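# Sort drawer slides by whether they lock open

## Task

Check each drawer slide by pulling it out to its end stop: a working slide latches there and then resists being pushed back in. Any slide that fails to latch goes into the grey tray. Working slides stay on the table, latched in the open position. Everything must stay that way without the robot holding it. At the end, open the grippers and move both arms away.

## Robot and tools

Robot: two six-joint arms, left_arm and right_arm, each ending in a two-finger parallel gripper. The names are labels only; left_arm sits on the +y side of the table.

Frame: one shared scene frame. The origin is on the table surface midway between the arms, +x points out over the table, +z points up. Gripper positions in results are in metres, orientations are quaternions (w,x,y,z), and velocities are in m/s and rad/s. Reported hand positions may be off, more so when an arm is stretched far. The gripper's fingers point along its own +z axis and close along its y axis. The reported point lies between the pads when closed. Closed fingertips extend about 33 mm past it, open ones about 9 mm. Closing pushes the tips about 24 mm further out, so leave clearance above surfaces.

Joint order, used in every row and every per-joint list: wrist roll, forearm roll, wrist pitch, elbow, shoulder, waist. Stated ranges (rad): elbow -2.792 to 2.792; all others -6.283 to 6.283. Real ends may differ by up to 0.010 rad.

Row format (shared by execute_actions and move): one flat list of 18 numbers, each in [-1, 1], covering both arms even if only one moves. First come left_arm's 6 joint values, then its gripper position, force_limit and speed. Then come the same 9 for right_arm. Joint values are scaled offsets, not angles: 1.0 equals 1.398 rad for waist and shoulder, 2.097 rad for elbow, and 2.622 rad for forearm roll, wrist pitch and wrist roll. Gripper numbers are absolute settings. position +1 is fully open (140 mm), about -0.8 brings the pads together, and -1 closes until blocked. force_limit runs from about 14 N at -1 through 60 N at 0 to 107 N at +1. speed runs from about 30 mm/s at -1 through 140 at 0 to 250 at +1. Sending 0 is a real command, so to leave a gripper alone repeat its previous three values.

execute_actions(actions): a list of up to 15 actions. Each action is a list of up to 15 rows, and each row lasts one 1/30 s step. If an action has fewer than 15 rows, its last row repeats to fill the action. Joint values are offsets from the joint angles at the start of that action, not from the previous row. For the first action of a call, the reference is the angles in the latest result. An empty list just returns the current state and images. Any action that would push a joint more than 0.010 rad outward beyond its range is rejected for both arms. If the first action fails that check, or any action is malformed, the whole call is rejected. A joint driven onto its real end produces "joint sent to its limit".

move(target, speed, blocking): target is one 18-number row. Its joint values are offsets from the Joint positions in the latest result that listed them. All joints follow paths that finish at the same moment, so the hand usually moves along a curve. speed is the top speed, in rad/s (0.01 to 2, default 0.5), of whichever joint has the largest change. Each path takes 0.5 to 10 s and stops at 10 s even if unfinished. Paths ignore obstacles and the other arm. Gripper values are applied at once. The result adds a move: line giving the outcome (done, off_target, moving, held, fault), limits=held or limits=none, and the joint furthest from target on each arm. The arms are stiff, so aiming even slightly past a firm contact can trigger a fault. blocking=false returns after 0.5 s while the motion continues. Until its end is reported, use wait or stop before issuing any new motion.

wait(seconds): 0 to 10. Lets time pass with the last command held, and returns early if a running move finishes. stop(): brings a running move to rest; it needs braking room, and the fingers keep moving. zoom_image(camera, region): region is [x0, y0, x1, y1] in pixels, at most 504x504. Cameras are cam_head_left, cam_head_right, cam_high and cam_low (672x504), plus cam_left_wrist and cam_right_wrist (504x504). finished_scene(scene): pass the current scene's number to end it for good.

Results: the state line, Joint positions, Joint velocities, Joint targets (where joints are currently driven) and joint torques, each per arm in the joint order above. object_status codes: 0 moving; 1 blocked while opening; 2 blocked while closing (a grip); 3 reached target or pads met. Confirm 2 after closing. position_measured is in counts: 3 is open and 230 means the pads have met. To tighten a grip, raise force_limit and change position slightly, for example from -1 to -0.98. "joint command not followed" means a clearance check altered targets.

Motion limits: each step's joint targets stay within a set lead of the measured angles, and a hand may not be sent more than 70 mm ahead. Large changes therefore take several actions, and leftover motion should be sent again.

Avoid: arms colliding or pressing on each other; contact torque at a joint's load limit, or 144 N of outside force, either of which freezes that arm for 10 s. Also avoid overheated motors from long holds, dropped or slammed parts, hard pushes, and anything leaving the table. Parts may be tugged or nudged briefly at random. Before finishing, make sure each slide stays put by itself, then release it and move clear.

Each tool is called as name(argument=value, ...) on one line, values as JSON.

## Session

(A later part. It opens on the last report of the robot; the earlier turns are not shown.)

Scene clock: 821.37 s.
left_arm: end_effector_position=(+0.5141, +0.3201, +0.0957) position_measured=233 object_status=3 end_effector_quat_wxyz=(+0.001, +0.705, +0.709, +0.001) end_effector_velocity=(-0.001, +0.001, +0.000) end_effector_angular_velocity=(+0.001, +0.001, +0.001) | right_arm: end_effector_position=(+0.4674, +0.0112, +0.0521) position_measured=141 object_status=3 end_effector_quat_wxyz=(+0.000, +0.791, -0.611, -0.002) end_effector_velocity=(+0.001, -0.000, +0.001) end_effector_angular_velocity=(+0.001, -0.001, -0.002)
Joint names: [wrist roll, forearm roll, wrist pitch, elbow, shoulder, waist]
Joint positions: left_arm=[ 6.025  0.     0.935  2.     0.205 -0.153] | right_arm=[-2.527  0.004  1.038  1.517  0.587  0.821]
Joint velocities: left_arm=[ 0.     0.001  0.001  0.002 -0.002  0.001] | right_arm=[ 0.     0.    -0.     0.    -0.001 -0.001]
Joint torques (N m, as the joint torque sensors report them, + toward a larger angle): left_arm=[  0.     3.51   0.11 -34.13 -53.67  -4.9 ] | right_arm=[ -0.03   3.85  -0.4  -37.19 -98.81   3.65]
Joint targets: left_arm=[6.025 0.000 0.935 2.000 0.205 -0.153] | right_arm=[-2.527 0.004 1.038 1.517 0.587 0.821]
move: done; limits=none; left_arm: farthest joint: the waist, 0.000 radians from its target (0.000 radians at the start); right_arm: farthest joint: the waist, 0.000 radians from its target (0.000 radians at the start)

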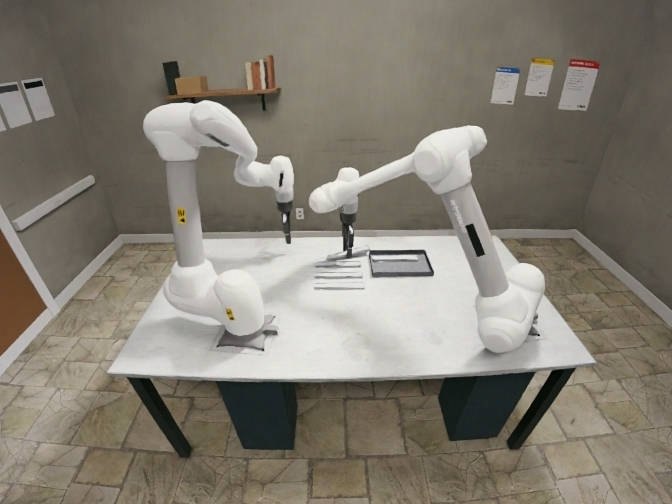

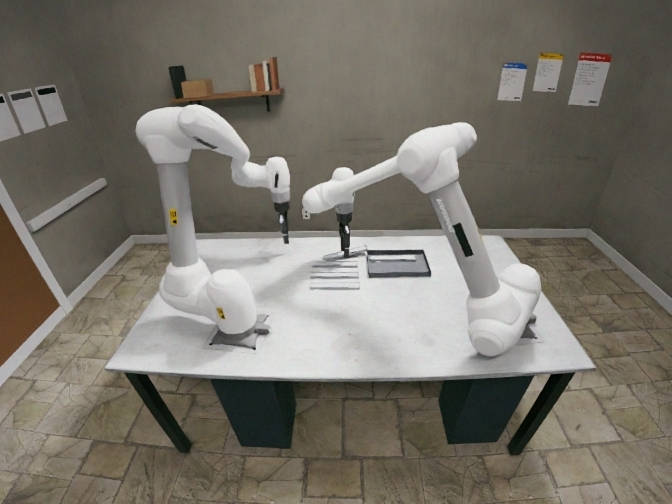

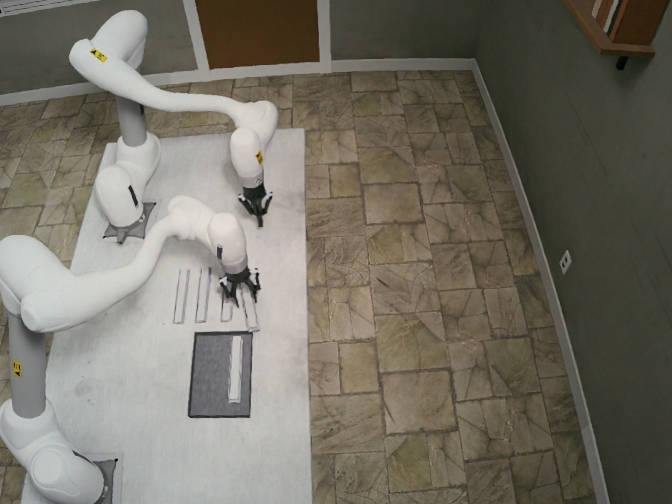

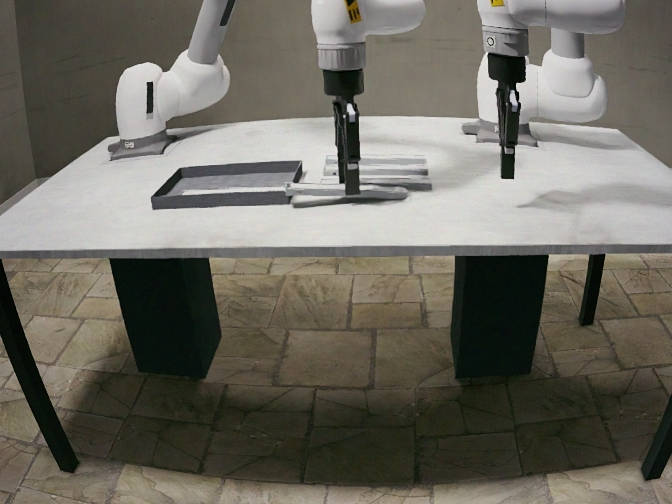

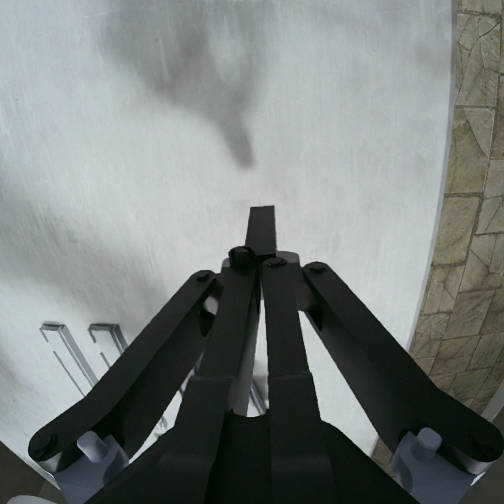

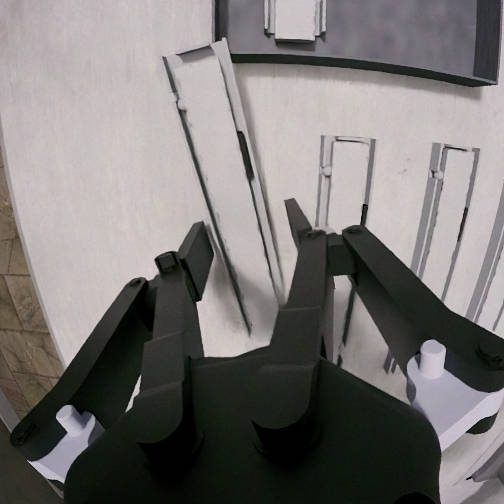

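move(target=[0,0,0,0,0,0,-1,0,0, -0.001,0,0.0012,-0.0036,0.0032,-0.0019,-0.1,0.7,0], speed=0.05)

move(target=[0,0,0,0,0,0,-1,0,0, 0,0,-0.0035,0.0022,0.0034,0,-0.1,0.7,0], speed=0.02)

Scene clock: 837.33 s.
left_arm: end_effector_position=(+0.5141, +0.3201, +0.0957) position_measured=233 object_status=3 end_effector_quat_wxyz=(+0.001, +0.705, +0.709, +0.001) end_effector_velocity=(+0.000, -0.001, +0.000) end_effector_angular_velocity=(+0.001, -0.001, -0.002) | right_arm: end_effector_position=(+0.4711, +0.0123, +0.0521) position_measured=141 object_status=3 end_effector_quat_wxyz=(+0.000, +0.791, -0.611, -0.002) end_effector_velocity=(-0.000, -0.000, -0.001) end_effector_angular_velocity=(-0.001, +0.001, +0.000)
Joint names: [wrist roll, forearm roll, wrist pitch, elbow, shoulder, waist]
Joint positions: left_arm=[ 6.025  0.     0.935  2.     0.205 -0.153] | right_arm=[-2.53   0.004  1.041  1.51   0.591  0.819]
Joint velocities: left_arm=[-0.     0.001 -0.    -0.    -0.    -0.001] | right_arm=[-0.    -0.     0.     0.001  0.    -0.   ]
Joint torques (N m, as the joint torque sensors report them, + toward a larger angle): left_arm=[ -0.07   3.39   0.02 -34.25 -54.52  -5.49] | right_arm=[  -0.07    3.61   -0.34  -37.26 -101.68    3.69]
Joint targets: left_arm=[6.025 0.000 0.935 2.000 0.205 -0.153] | right_arm=[-2.530 0.004 1.041 1.510 0.591 0.819]
move: done; limits=none; left_arm: farthest joint: the waist, 0.000 radians from its target (0.000 radians at the start); right_arm: farthest joint: the waist, 0.000 radians from its target (0.003 radians at the start)

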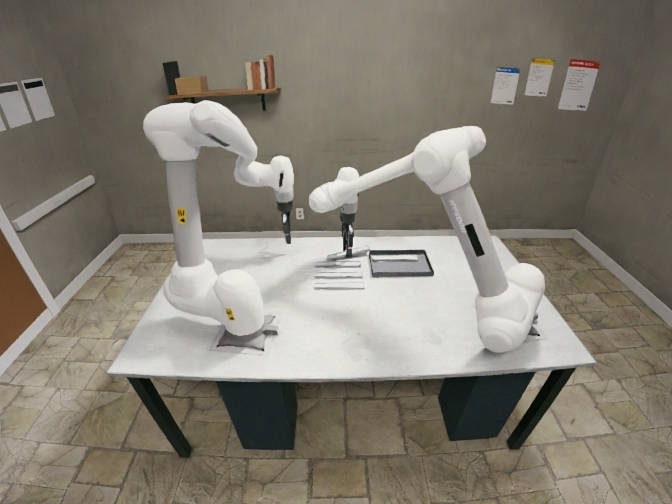

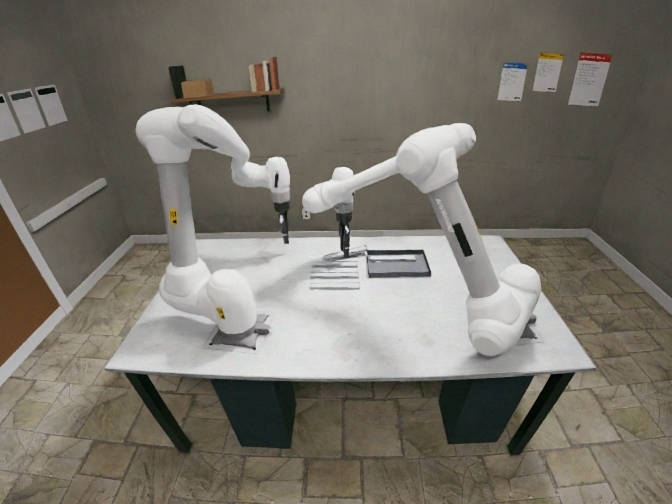

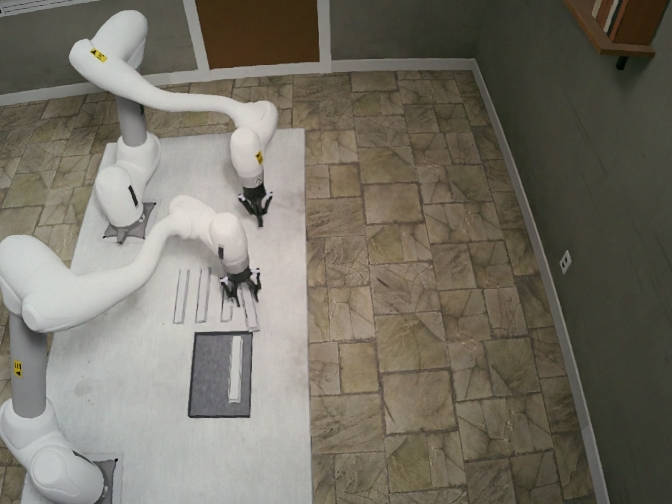

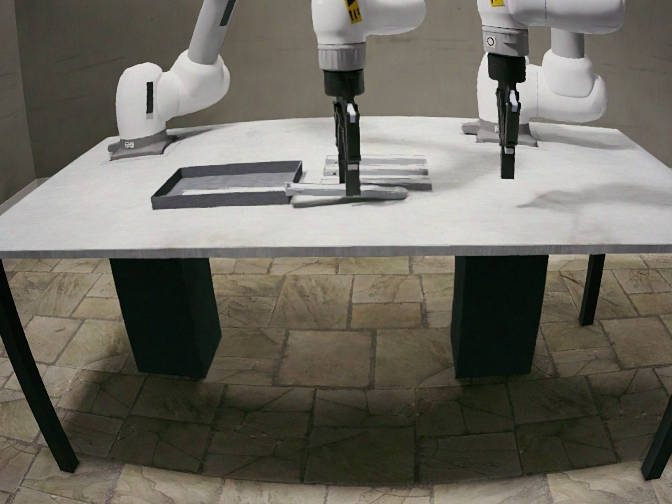

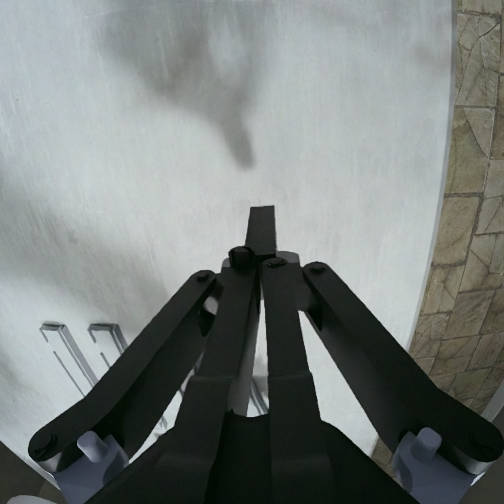

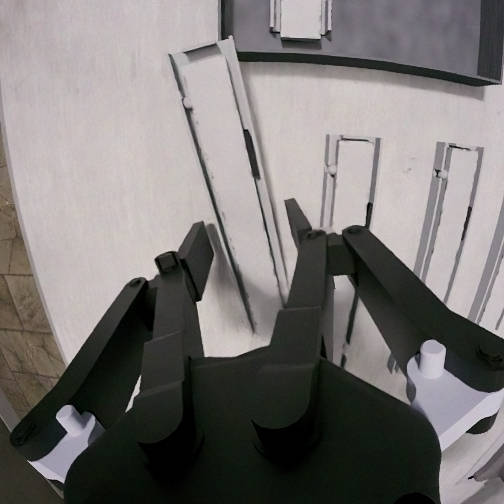

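Scene clock: 838.03 s.
left_arm: end_effector_position=(+0.5141, +0.3201, +0.0957) position_measured=233 object_status=3 end_effector_quat_wxyz=(+0.001, +0.705, +0.709, +0.001) end_effector_velocity=(-0.000, -0.000, -0.000) end_effector_angular_velocity=(-0.000, +0.000, +0.000) | right_arm: end_effector_position=(+0.4710, +0.0121, +0.0459) position_measured=141 object_status=3 end_effector_quat_wxyz=(+0.000, +0.791, -0.611, -0.002) end_effector_velocity=(+0.001, +0.001, +0.002) end_effector_angular_velocity=(+0.003, -0.002, +0.001)
Joint names: [wrist roll, forearm roll, wrist pitch, elbow, shoulder, waist]
Joint positions: left_arm=[ 6.025  0.     0.935  2.     0.205 -0.153] | right_arm=[-2.53   0.004  1.032  1.514  0.596  0.819]
Joint velocities: left_arm=[-0. -0. -0.  0.  0. -0.] | right_arm=[-0.001  0.    -0.001 -0.002 -0.001  0.   ]
Joint torques (N m, as the joint torque sensors report them, + toward a larger angle): left_arm=[ -0.02   3.61   0.14 -34.04 -54.14  -5.18] | right_arm=[  -0.04    3.79   -0.22  -37.36 -100.73    3.05]
Joint targets: left_arm=[6.025 0.000 0.935 2.000 0.205 -0.153] | right_arm=[-2.530 0.004 1.032 1.515 0.596 0.819]
move: done; limits=none; left_arm: farthest joint: the waist, 0.000 radians from its target (0.000 radians at the start); right_arm: farthest joint: the waist, 0.000 radians from its target (0.000 radians at the start)

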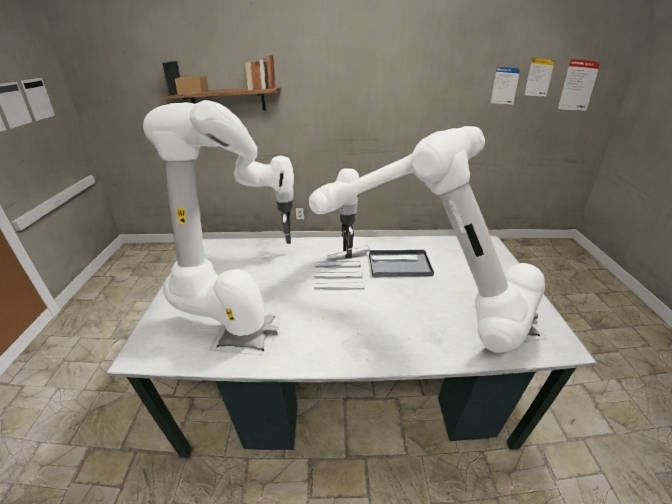

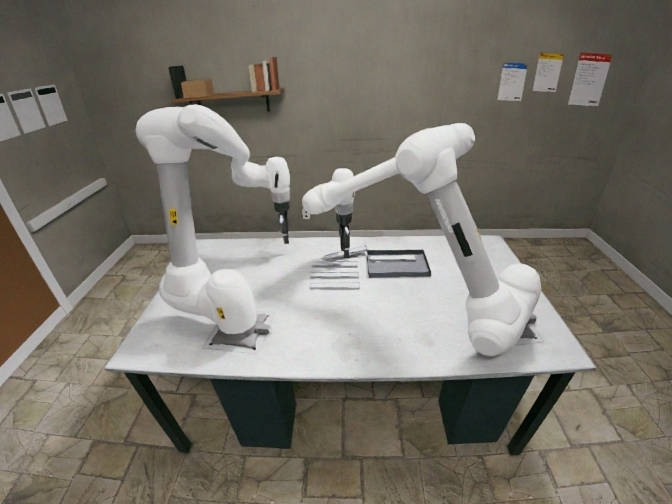

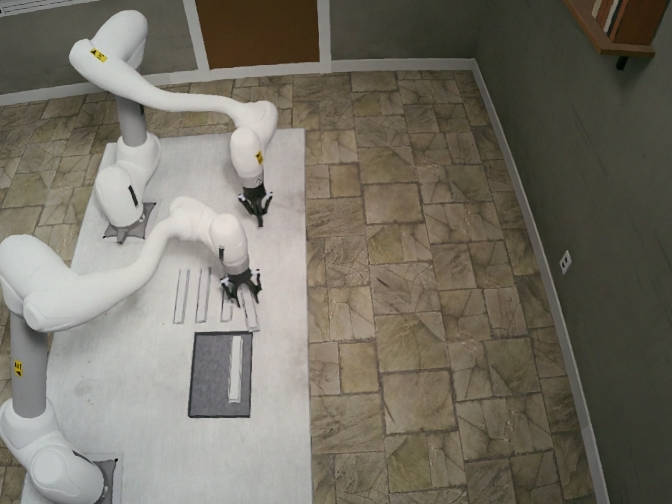

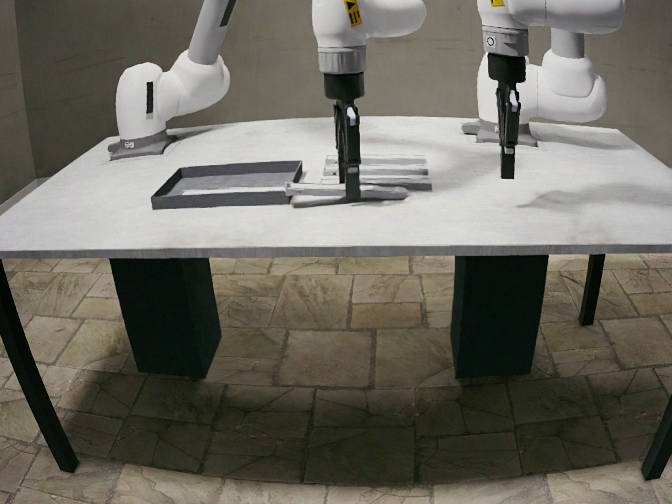

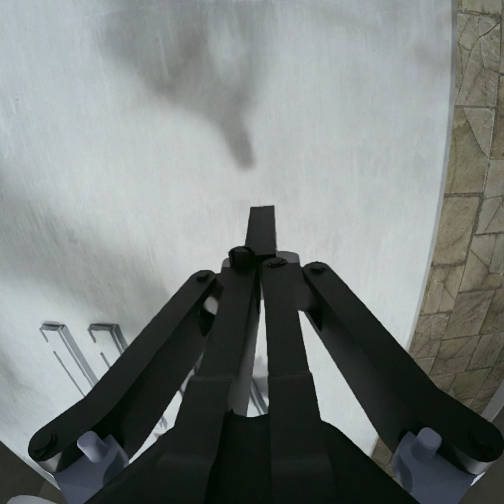

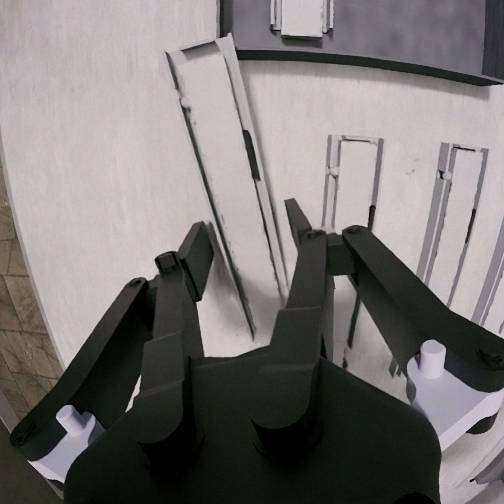

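execute_actions(actions=[[[0,0,0,0,0,0,-1,0,0,0,0,-0.001,0.0007,0.001,0,-1,0.6,-0.6]],[[0,0,0,0,0,0,-1,0,0,0,0,0,0,0,0,-1,0.6,-0.6]],[[0,0,0,0,0,0,-1,0,0,0,0,0,0,0,0,-1,0.6,-0.6]],[[0,0,0,0,0,0,-1,0,0,0,0,0,0,0,0,-1,0.6,-0.6]]])

move(target=[0,0,0,0,0,0,-1,0,0, 0,0,0.06,-0.039,-0.055,0,-1,0.6,-0.6], speed=0.1)

Scene clock: 850.77 s.
left_arm: end_effector_position=(+0.5141, +0.3201, +0.0957) position_measured=233 object_status=3 end_effector_quat_wxyz=(+0.001, +0.705, +0.709, +0.001) end_effector_velocity=(-0.000, +0.000, +0.000) end_effector_angular_velocity=(-0.000, -0.000, -0.000) | right_arm: end_effector_position=(+0.4709, +0.0120, +0.0441) position_measured=176 object_status=2 end_effector_quat_wxyz=(+0.000, +0.791, -0.611, -0.002) end_effector_velocity=(+0.000, +0.000, -0.000) end_effector_angular_velocity=(+0.000, -0.000, +0.000)
Joint names: [wrist roll, forearm roll, wrist pitch, elbow, shoulder, waist]
Joint positions: left_arm=[ 6.025  0.     0.935  2.     0.205 -0.153] | right_arm=[-2.53   0.004  1.029  1.516  0.597  0.819]
Joint velocities: left_arm=[ 0.    -0.     0.001 -0.    -0.001  0.   ] | right_arm=[ 0.    -0.    -0.    -0.001  0.     0.   ]
Joint torques (N m, as the joint torque sensors report them, + toward a larger angle): left_arm=[ -0.14   3.39   0.1  -34.41 -53.99  -6.26] | right_arm=[ -0.84   3.92   0.34 -25.04 -81.8    5.21]
Joint targets: left_arm=[6.025 0.000 0.935 2.000 0.205 -0.153] | right_arm=[-2.530 0.004 1.029 1.516 0.597 0.819]

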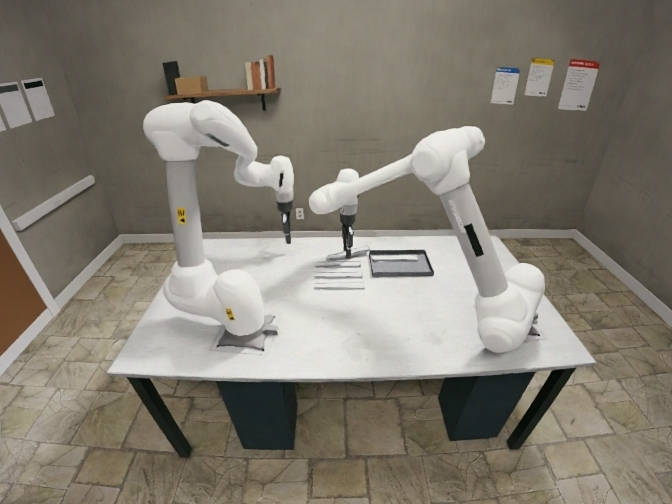

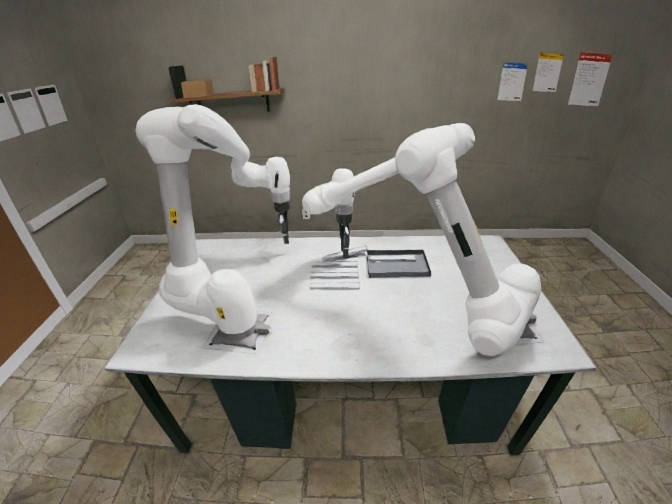

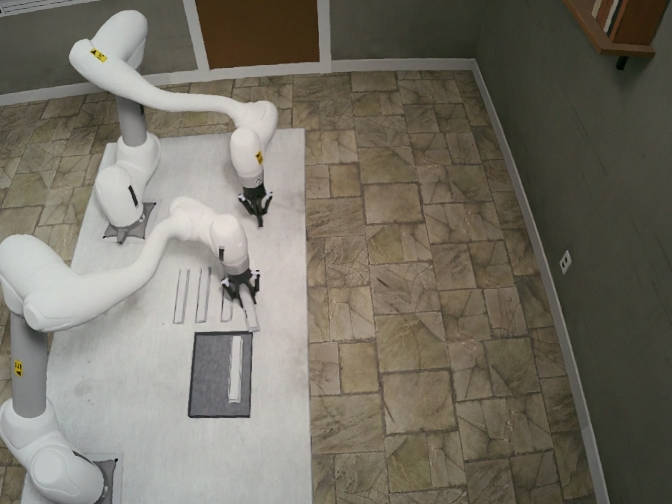

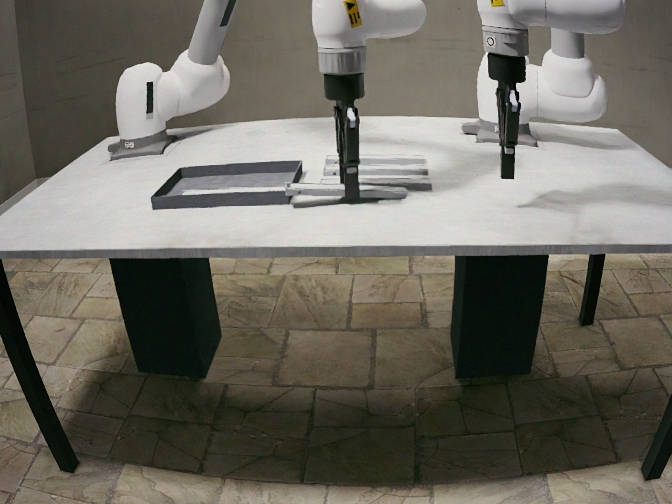

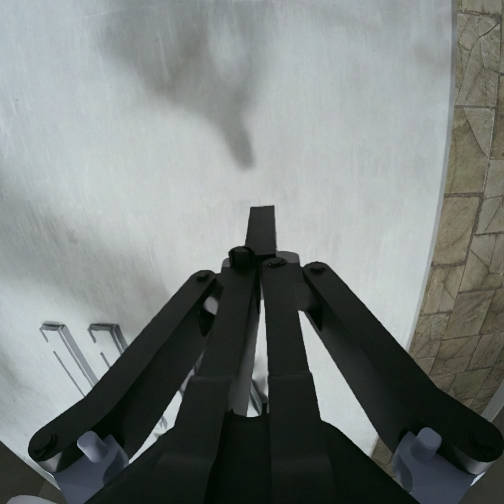

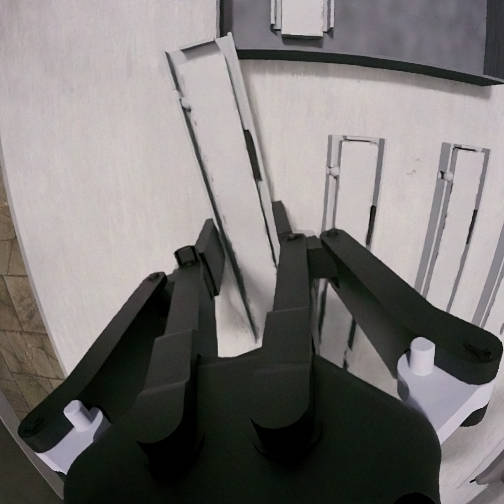

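Scene clock: 852.63 s.
left_arm: end_effector_position=(+0.5141, +0.3201, +0.0957) position_measured=233 object_status=3 end_effector_quat_wxyz=(+0.001, +0.705, +0.709, +0.001) end_effector_velocity=(-0.000, -0.000, -0.001) end_effector_angular_velocity=(-0.000, +0.001, +0.000) | right_arm: end_effector_position=(+0.4706, +0.0117, +0.1486) position_measured=176 object_status=2 end_effector_quat_wxyz=(-0.000, +0.792, -0.611, -0.002) end_effector_velocity=(-0.000, -0.000, +0.000) end_effector_angular_velocity=(-0.000, +0.000, -0.000)
Joint names: [wrist roll, forearm roll, wrist pitch, elbow, shoulder, waist]
Joint positions: left_arm=[ 6.025  0.     0.935  2.     0.205 -0.153] | right_arm=[-2.53   0.004  1.187  1.434  0.52   0.819]
Joint velocities: left_arm=[ 0.    -0.001 -0.     0.     0.001 -0.   ] | right_arm=[-0.     0.     0.001  0.    -0.001  0.   ]
Joint torques (N m, as the joint torque sensors report them, + toward a larger angle): left_arm=[  0.     3.49   0.2  -34.07 -54.93  -6.07] | right_arm=[ -0.09   4.1   -0.29 -42.62 -99.34   2.73]
Joint targets: left_arm=[6.025 0.000 0.935 2.000 0.205 -0.153] | right_arm=[-2.530 0.004 1.187 1.434 0.520 0.819]
move: done; limits=none; left_arm: farthest joint: the waist, 0.000 radians from its target (0.000 radians at the start); right_arm: farthest joint: the waist, 0.000 radians from its target (0.000 radians at the start)

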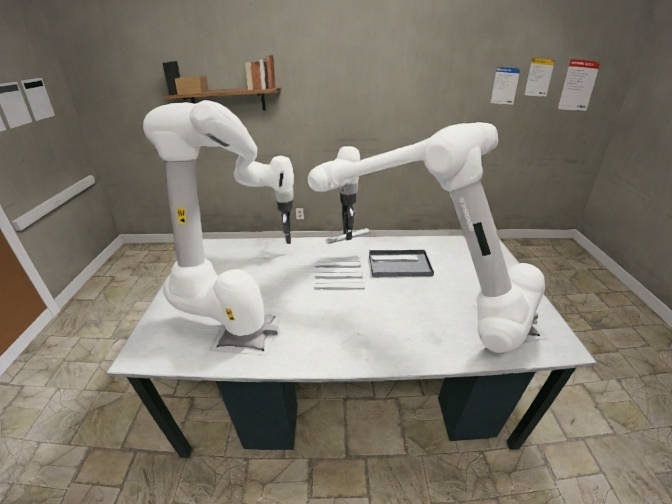

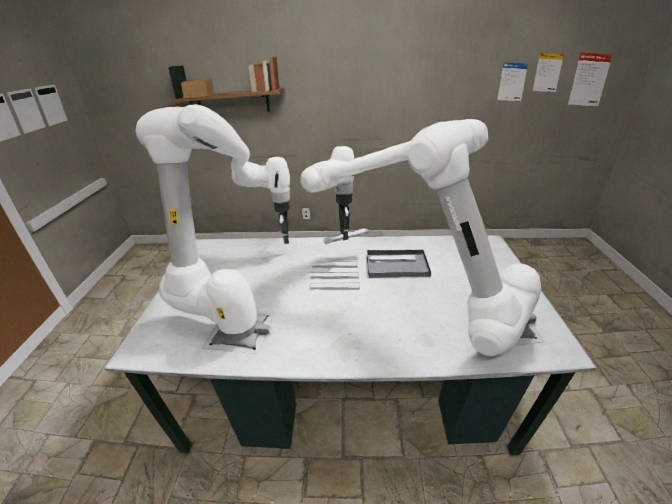

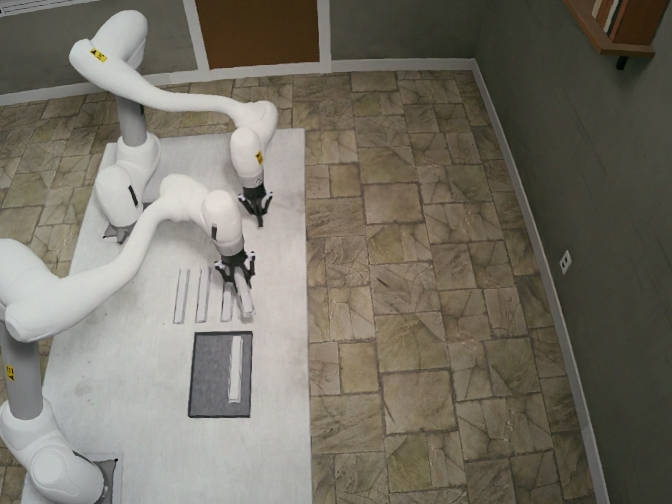

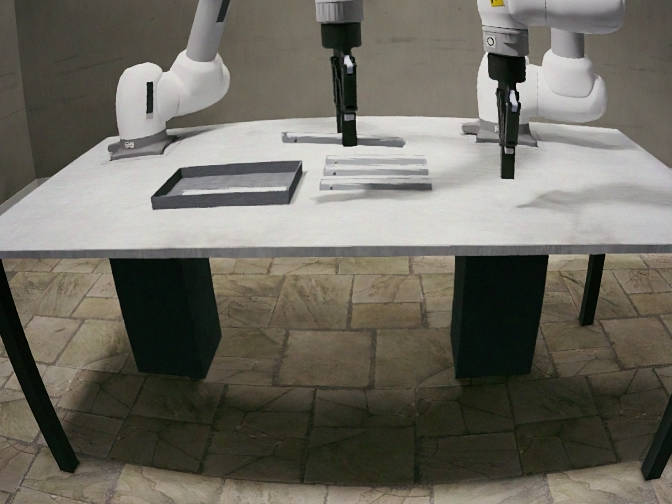

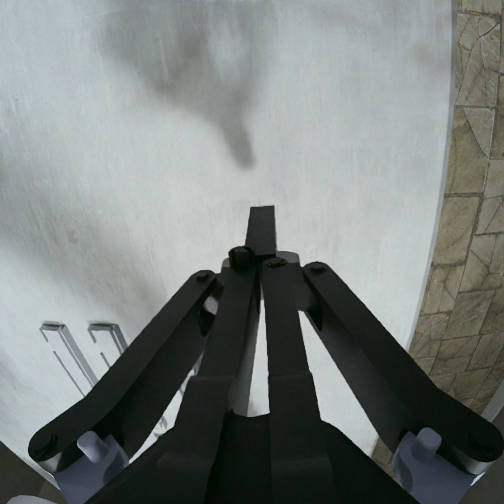

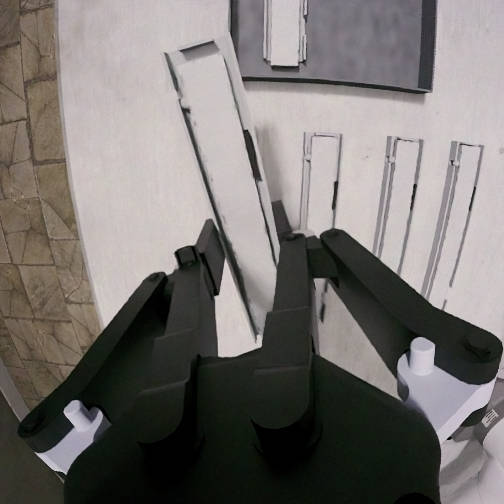

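move(target=[0,0,0,0,0,0,-1,0,0, 0.0786,0,-0.059,0.2511,-0.2656,-0.0977,-1,0.6,-0.6], speed=0.15)

Scene clock: 867.50 s.
left_arm: end_effector_position=(+0.5141, +0.3201, +0.0957) position_measured=233 object_status=3 end_effector_quat_wxyz=(+0.001, +0.705, +0.709, +0.001) end_effector_velocity=(-0.000, +0.001, -0.000) end_effector_angular_velocity=(+0.001, -0.001, -0.000) | right_arm: end_effector_position=(+0.3656, -0.2340, +0.1462) position_measured=176 object_status=2 end_effector_quat_wxyz=(-0.000, -0.676, +0.737, +0.002) end_effector_velocity=(-0.000, -0.001, -0.000) end_effector_angular_velocity=(-0.001, -0.000, -0.001)
Joint names: [wrist roll, forearm roll, wrist pitch, elbow, shoulder, waist]
Joint positions: left_arm=[ 6.025  0.     0.935  2.     0.205 -0.153] | right_arm=[-2.323  0.004  1.032  1.961  0.149  0.682]
Joint velocities: left_arm=[-0.001  0.001 -0.001  0.001 -0.001  0.   ] | right_arm=[ 0.001 -0.001  0.     0.001 -0.001 -0.001]
Joint torques (N m, as the joint torque sensors report them, + toward a larger angle): left_arm=[  0.01   3.56   0.18 -33.9  -55.32  -5.65] | right_arm=[ -0.04   3.91  -0.38 -38.54 -57.73   3.77]
Joint targets: left_arm=[6.025 0.000 0.935 2.000 0.205 -0.153] | right_arm=[-2.323 0.004 1.032 1.961 0.149 0.682]
move: done; limits=none; left_arm: farthest joint: the waist, 0.000 radians from its target (0.000 radians at the start); right_arm: farthest joint: the waist, 0.000 radians from its target (0.136 radians at the start)

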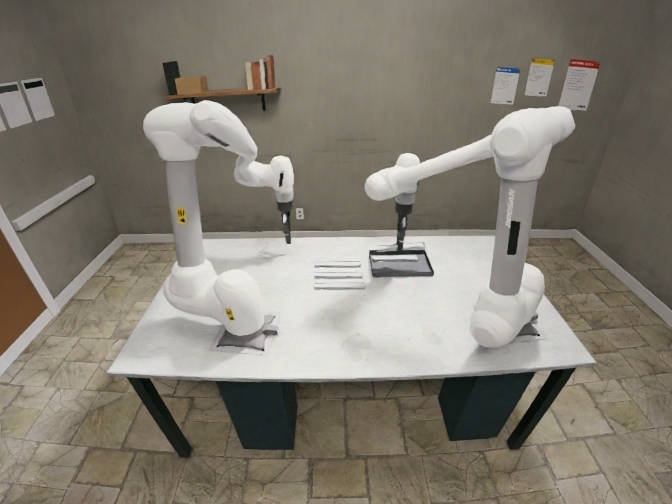

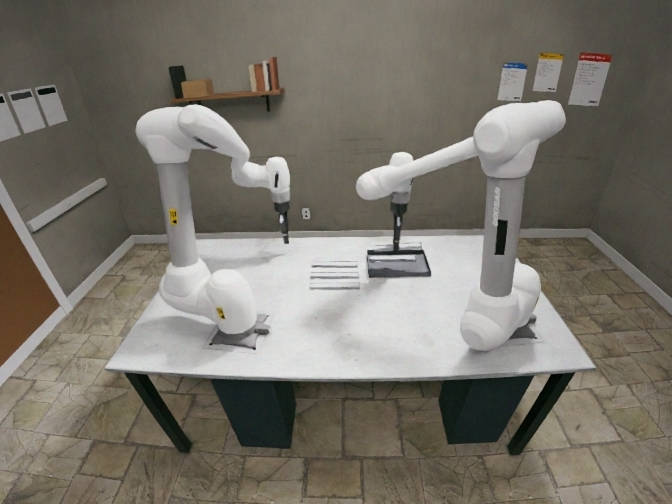

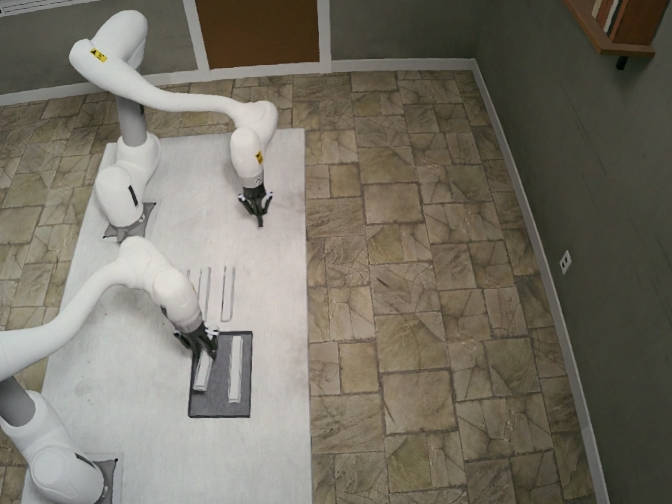

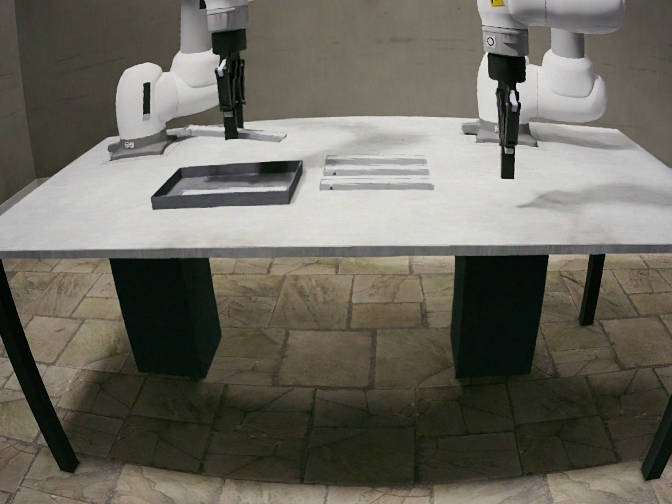

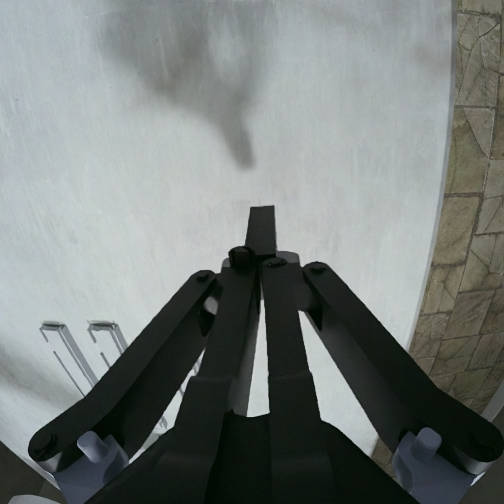

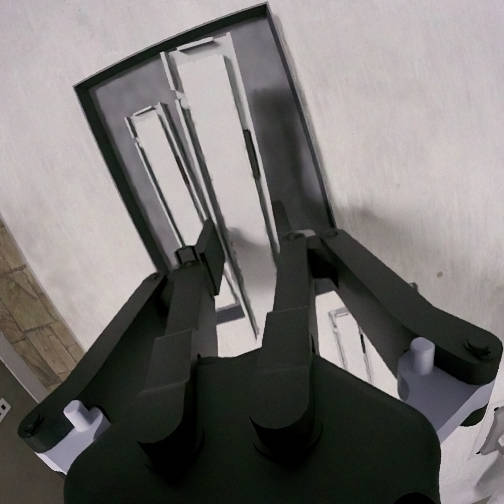

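move(target=[0,0,0,0,0,0,-1,0,0, -0.055,0,-0.045,0.024,0.05,0,-1,0.6,-0.6], speed=0.1)

Scene clock: 881.23 s.
left_arm: end_effector_position=(+0.5141, +0.3201, +0.0957) position_measured=233 object_status=3 end_effector_quat_wxyz=(+0.001, +0.705, +0.709, +0.001) end_effector_velocity=(+0.000, +0.001, +0.001) end_effector_angular_velocity=(+0.001, -0.002, -0.001) | right_arm: end_effector_position=(+0.3686, -0.2314, +0.0828) position_measured=176 object_status=2 end_effector_quat_wxyz=(+0.001, +0.727, -0.687, -0.002) end_effector_velocity=(+0.001, -0.000, -0.000) end_effector_angular_velocity=(-0.000, +0.000, +0.000)
Joint names: [wrist roll, forearm roll, wrist pitch, elbow, shoulder, waist]
Joint positions: left_arm=[ 6.025  0.     0.935  2.     0.205 -0.153] | right_arm=[-2.468  0.004  0.914  2.011  0.219  0.682]
Joint velocities: left_arm=[-0.     0.002  0.    -0.    -0.001  0.   ] | right_arm=[-0.001 -0.    -0.    -0.     0.001 -0.001]
Joint torques (N m, as the joint torque sensors report them, + toward a larger angle): left_arm=[ -0.09   3.42   0.22 -34.19 -53.98  -5.85] | right_arm=[ -0.26   3.45  -0.44 -35.91 -63.63   3.24]
Joint targets: left_arm=[6.025 0.000 0.935 2.000 0.205 -0.153] | right_arm=[-2.468 0.004 0.914 2.011 0.219 0.682]
move: done; limits=none; left_arm: farthest joint: the waist, 0.000 radians from its target (0.000 radians at the start); right_arm: farthest joint: the waist, 0.000 radians from its target (0.000 radians at the start)

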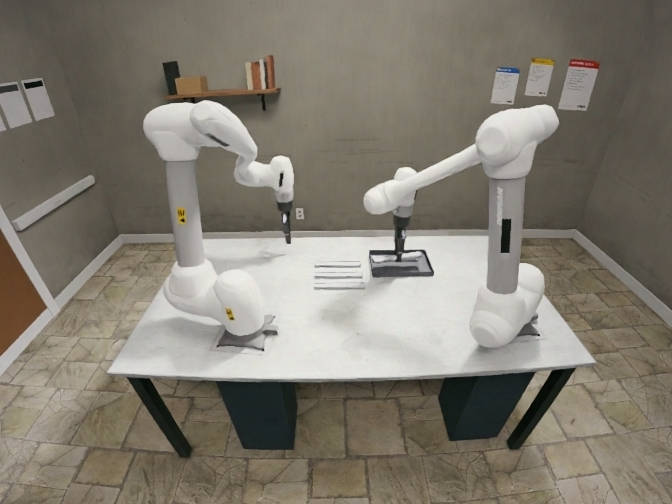

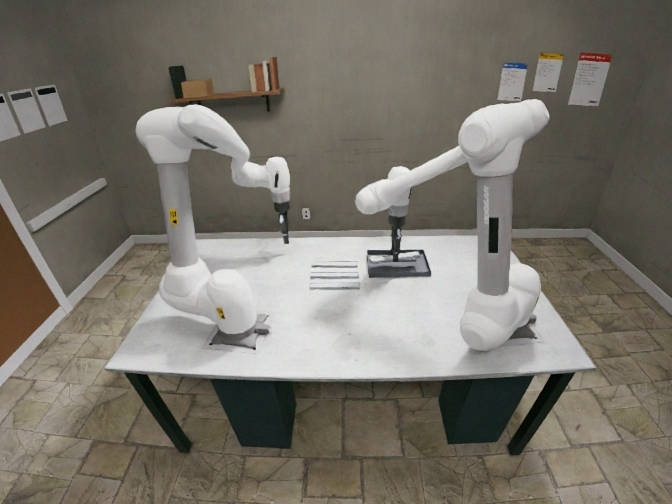

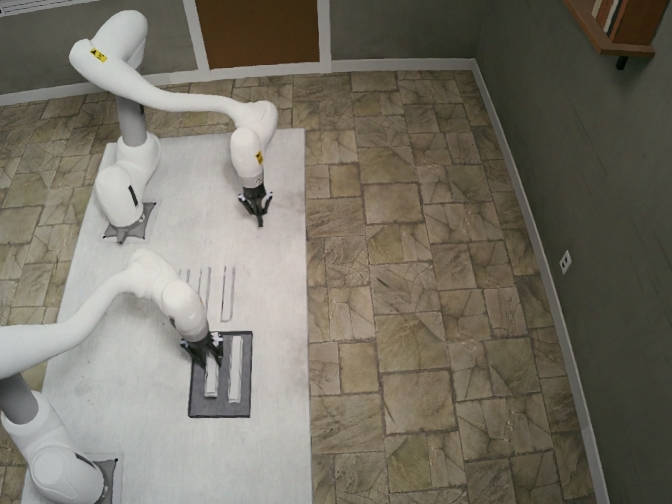

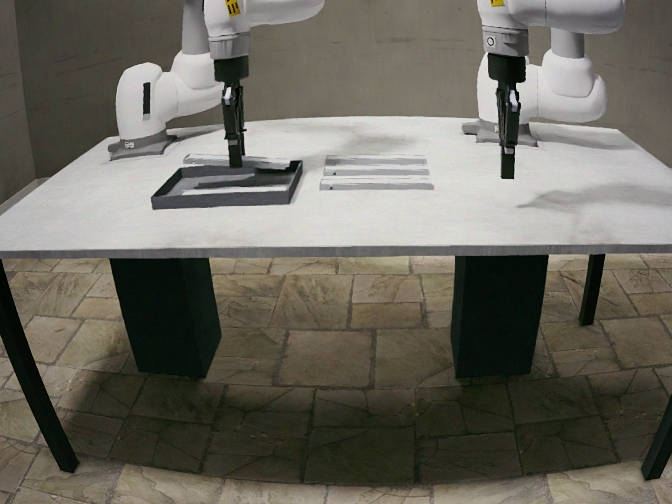

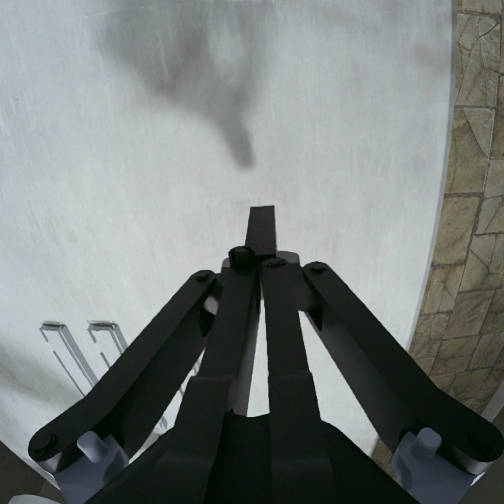

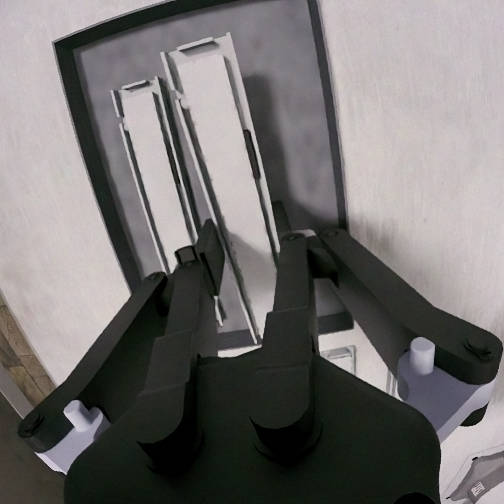

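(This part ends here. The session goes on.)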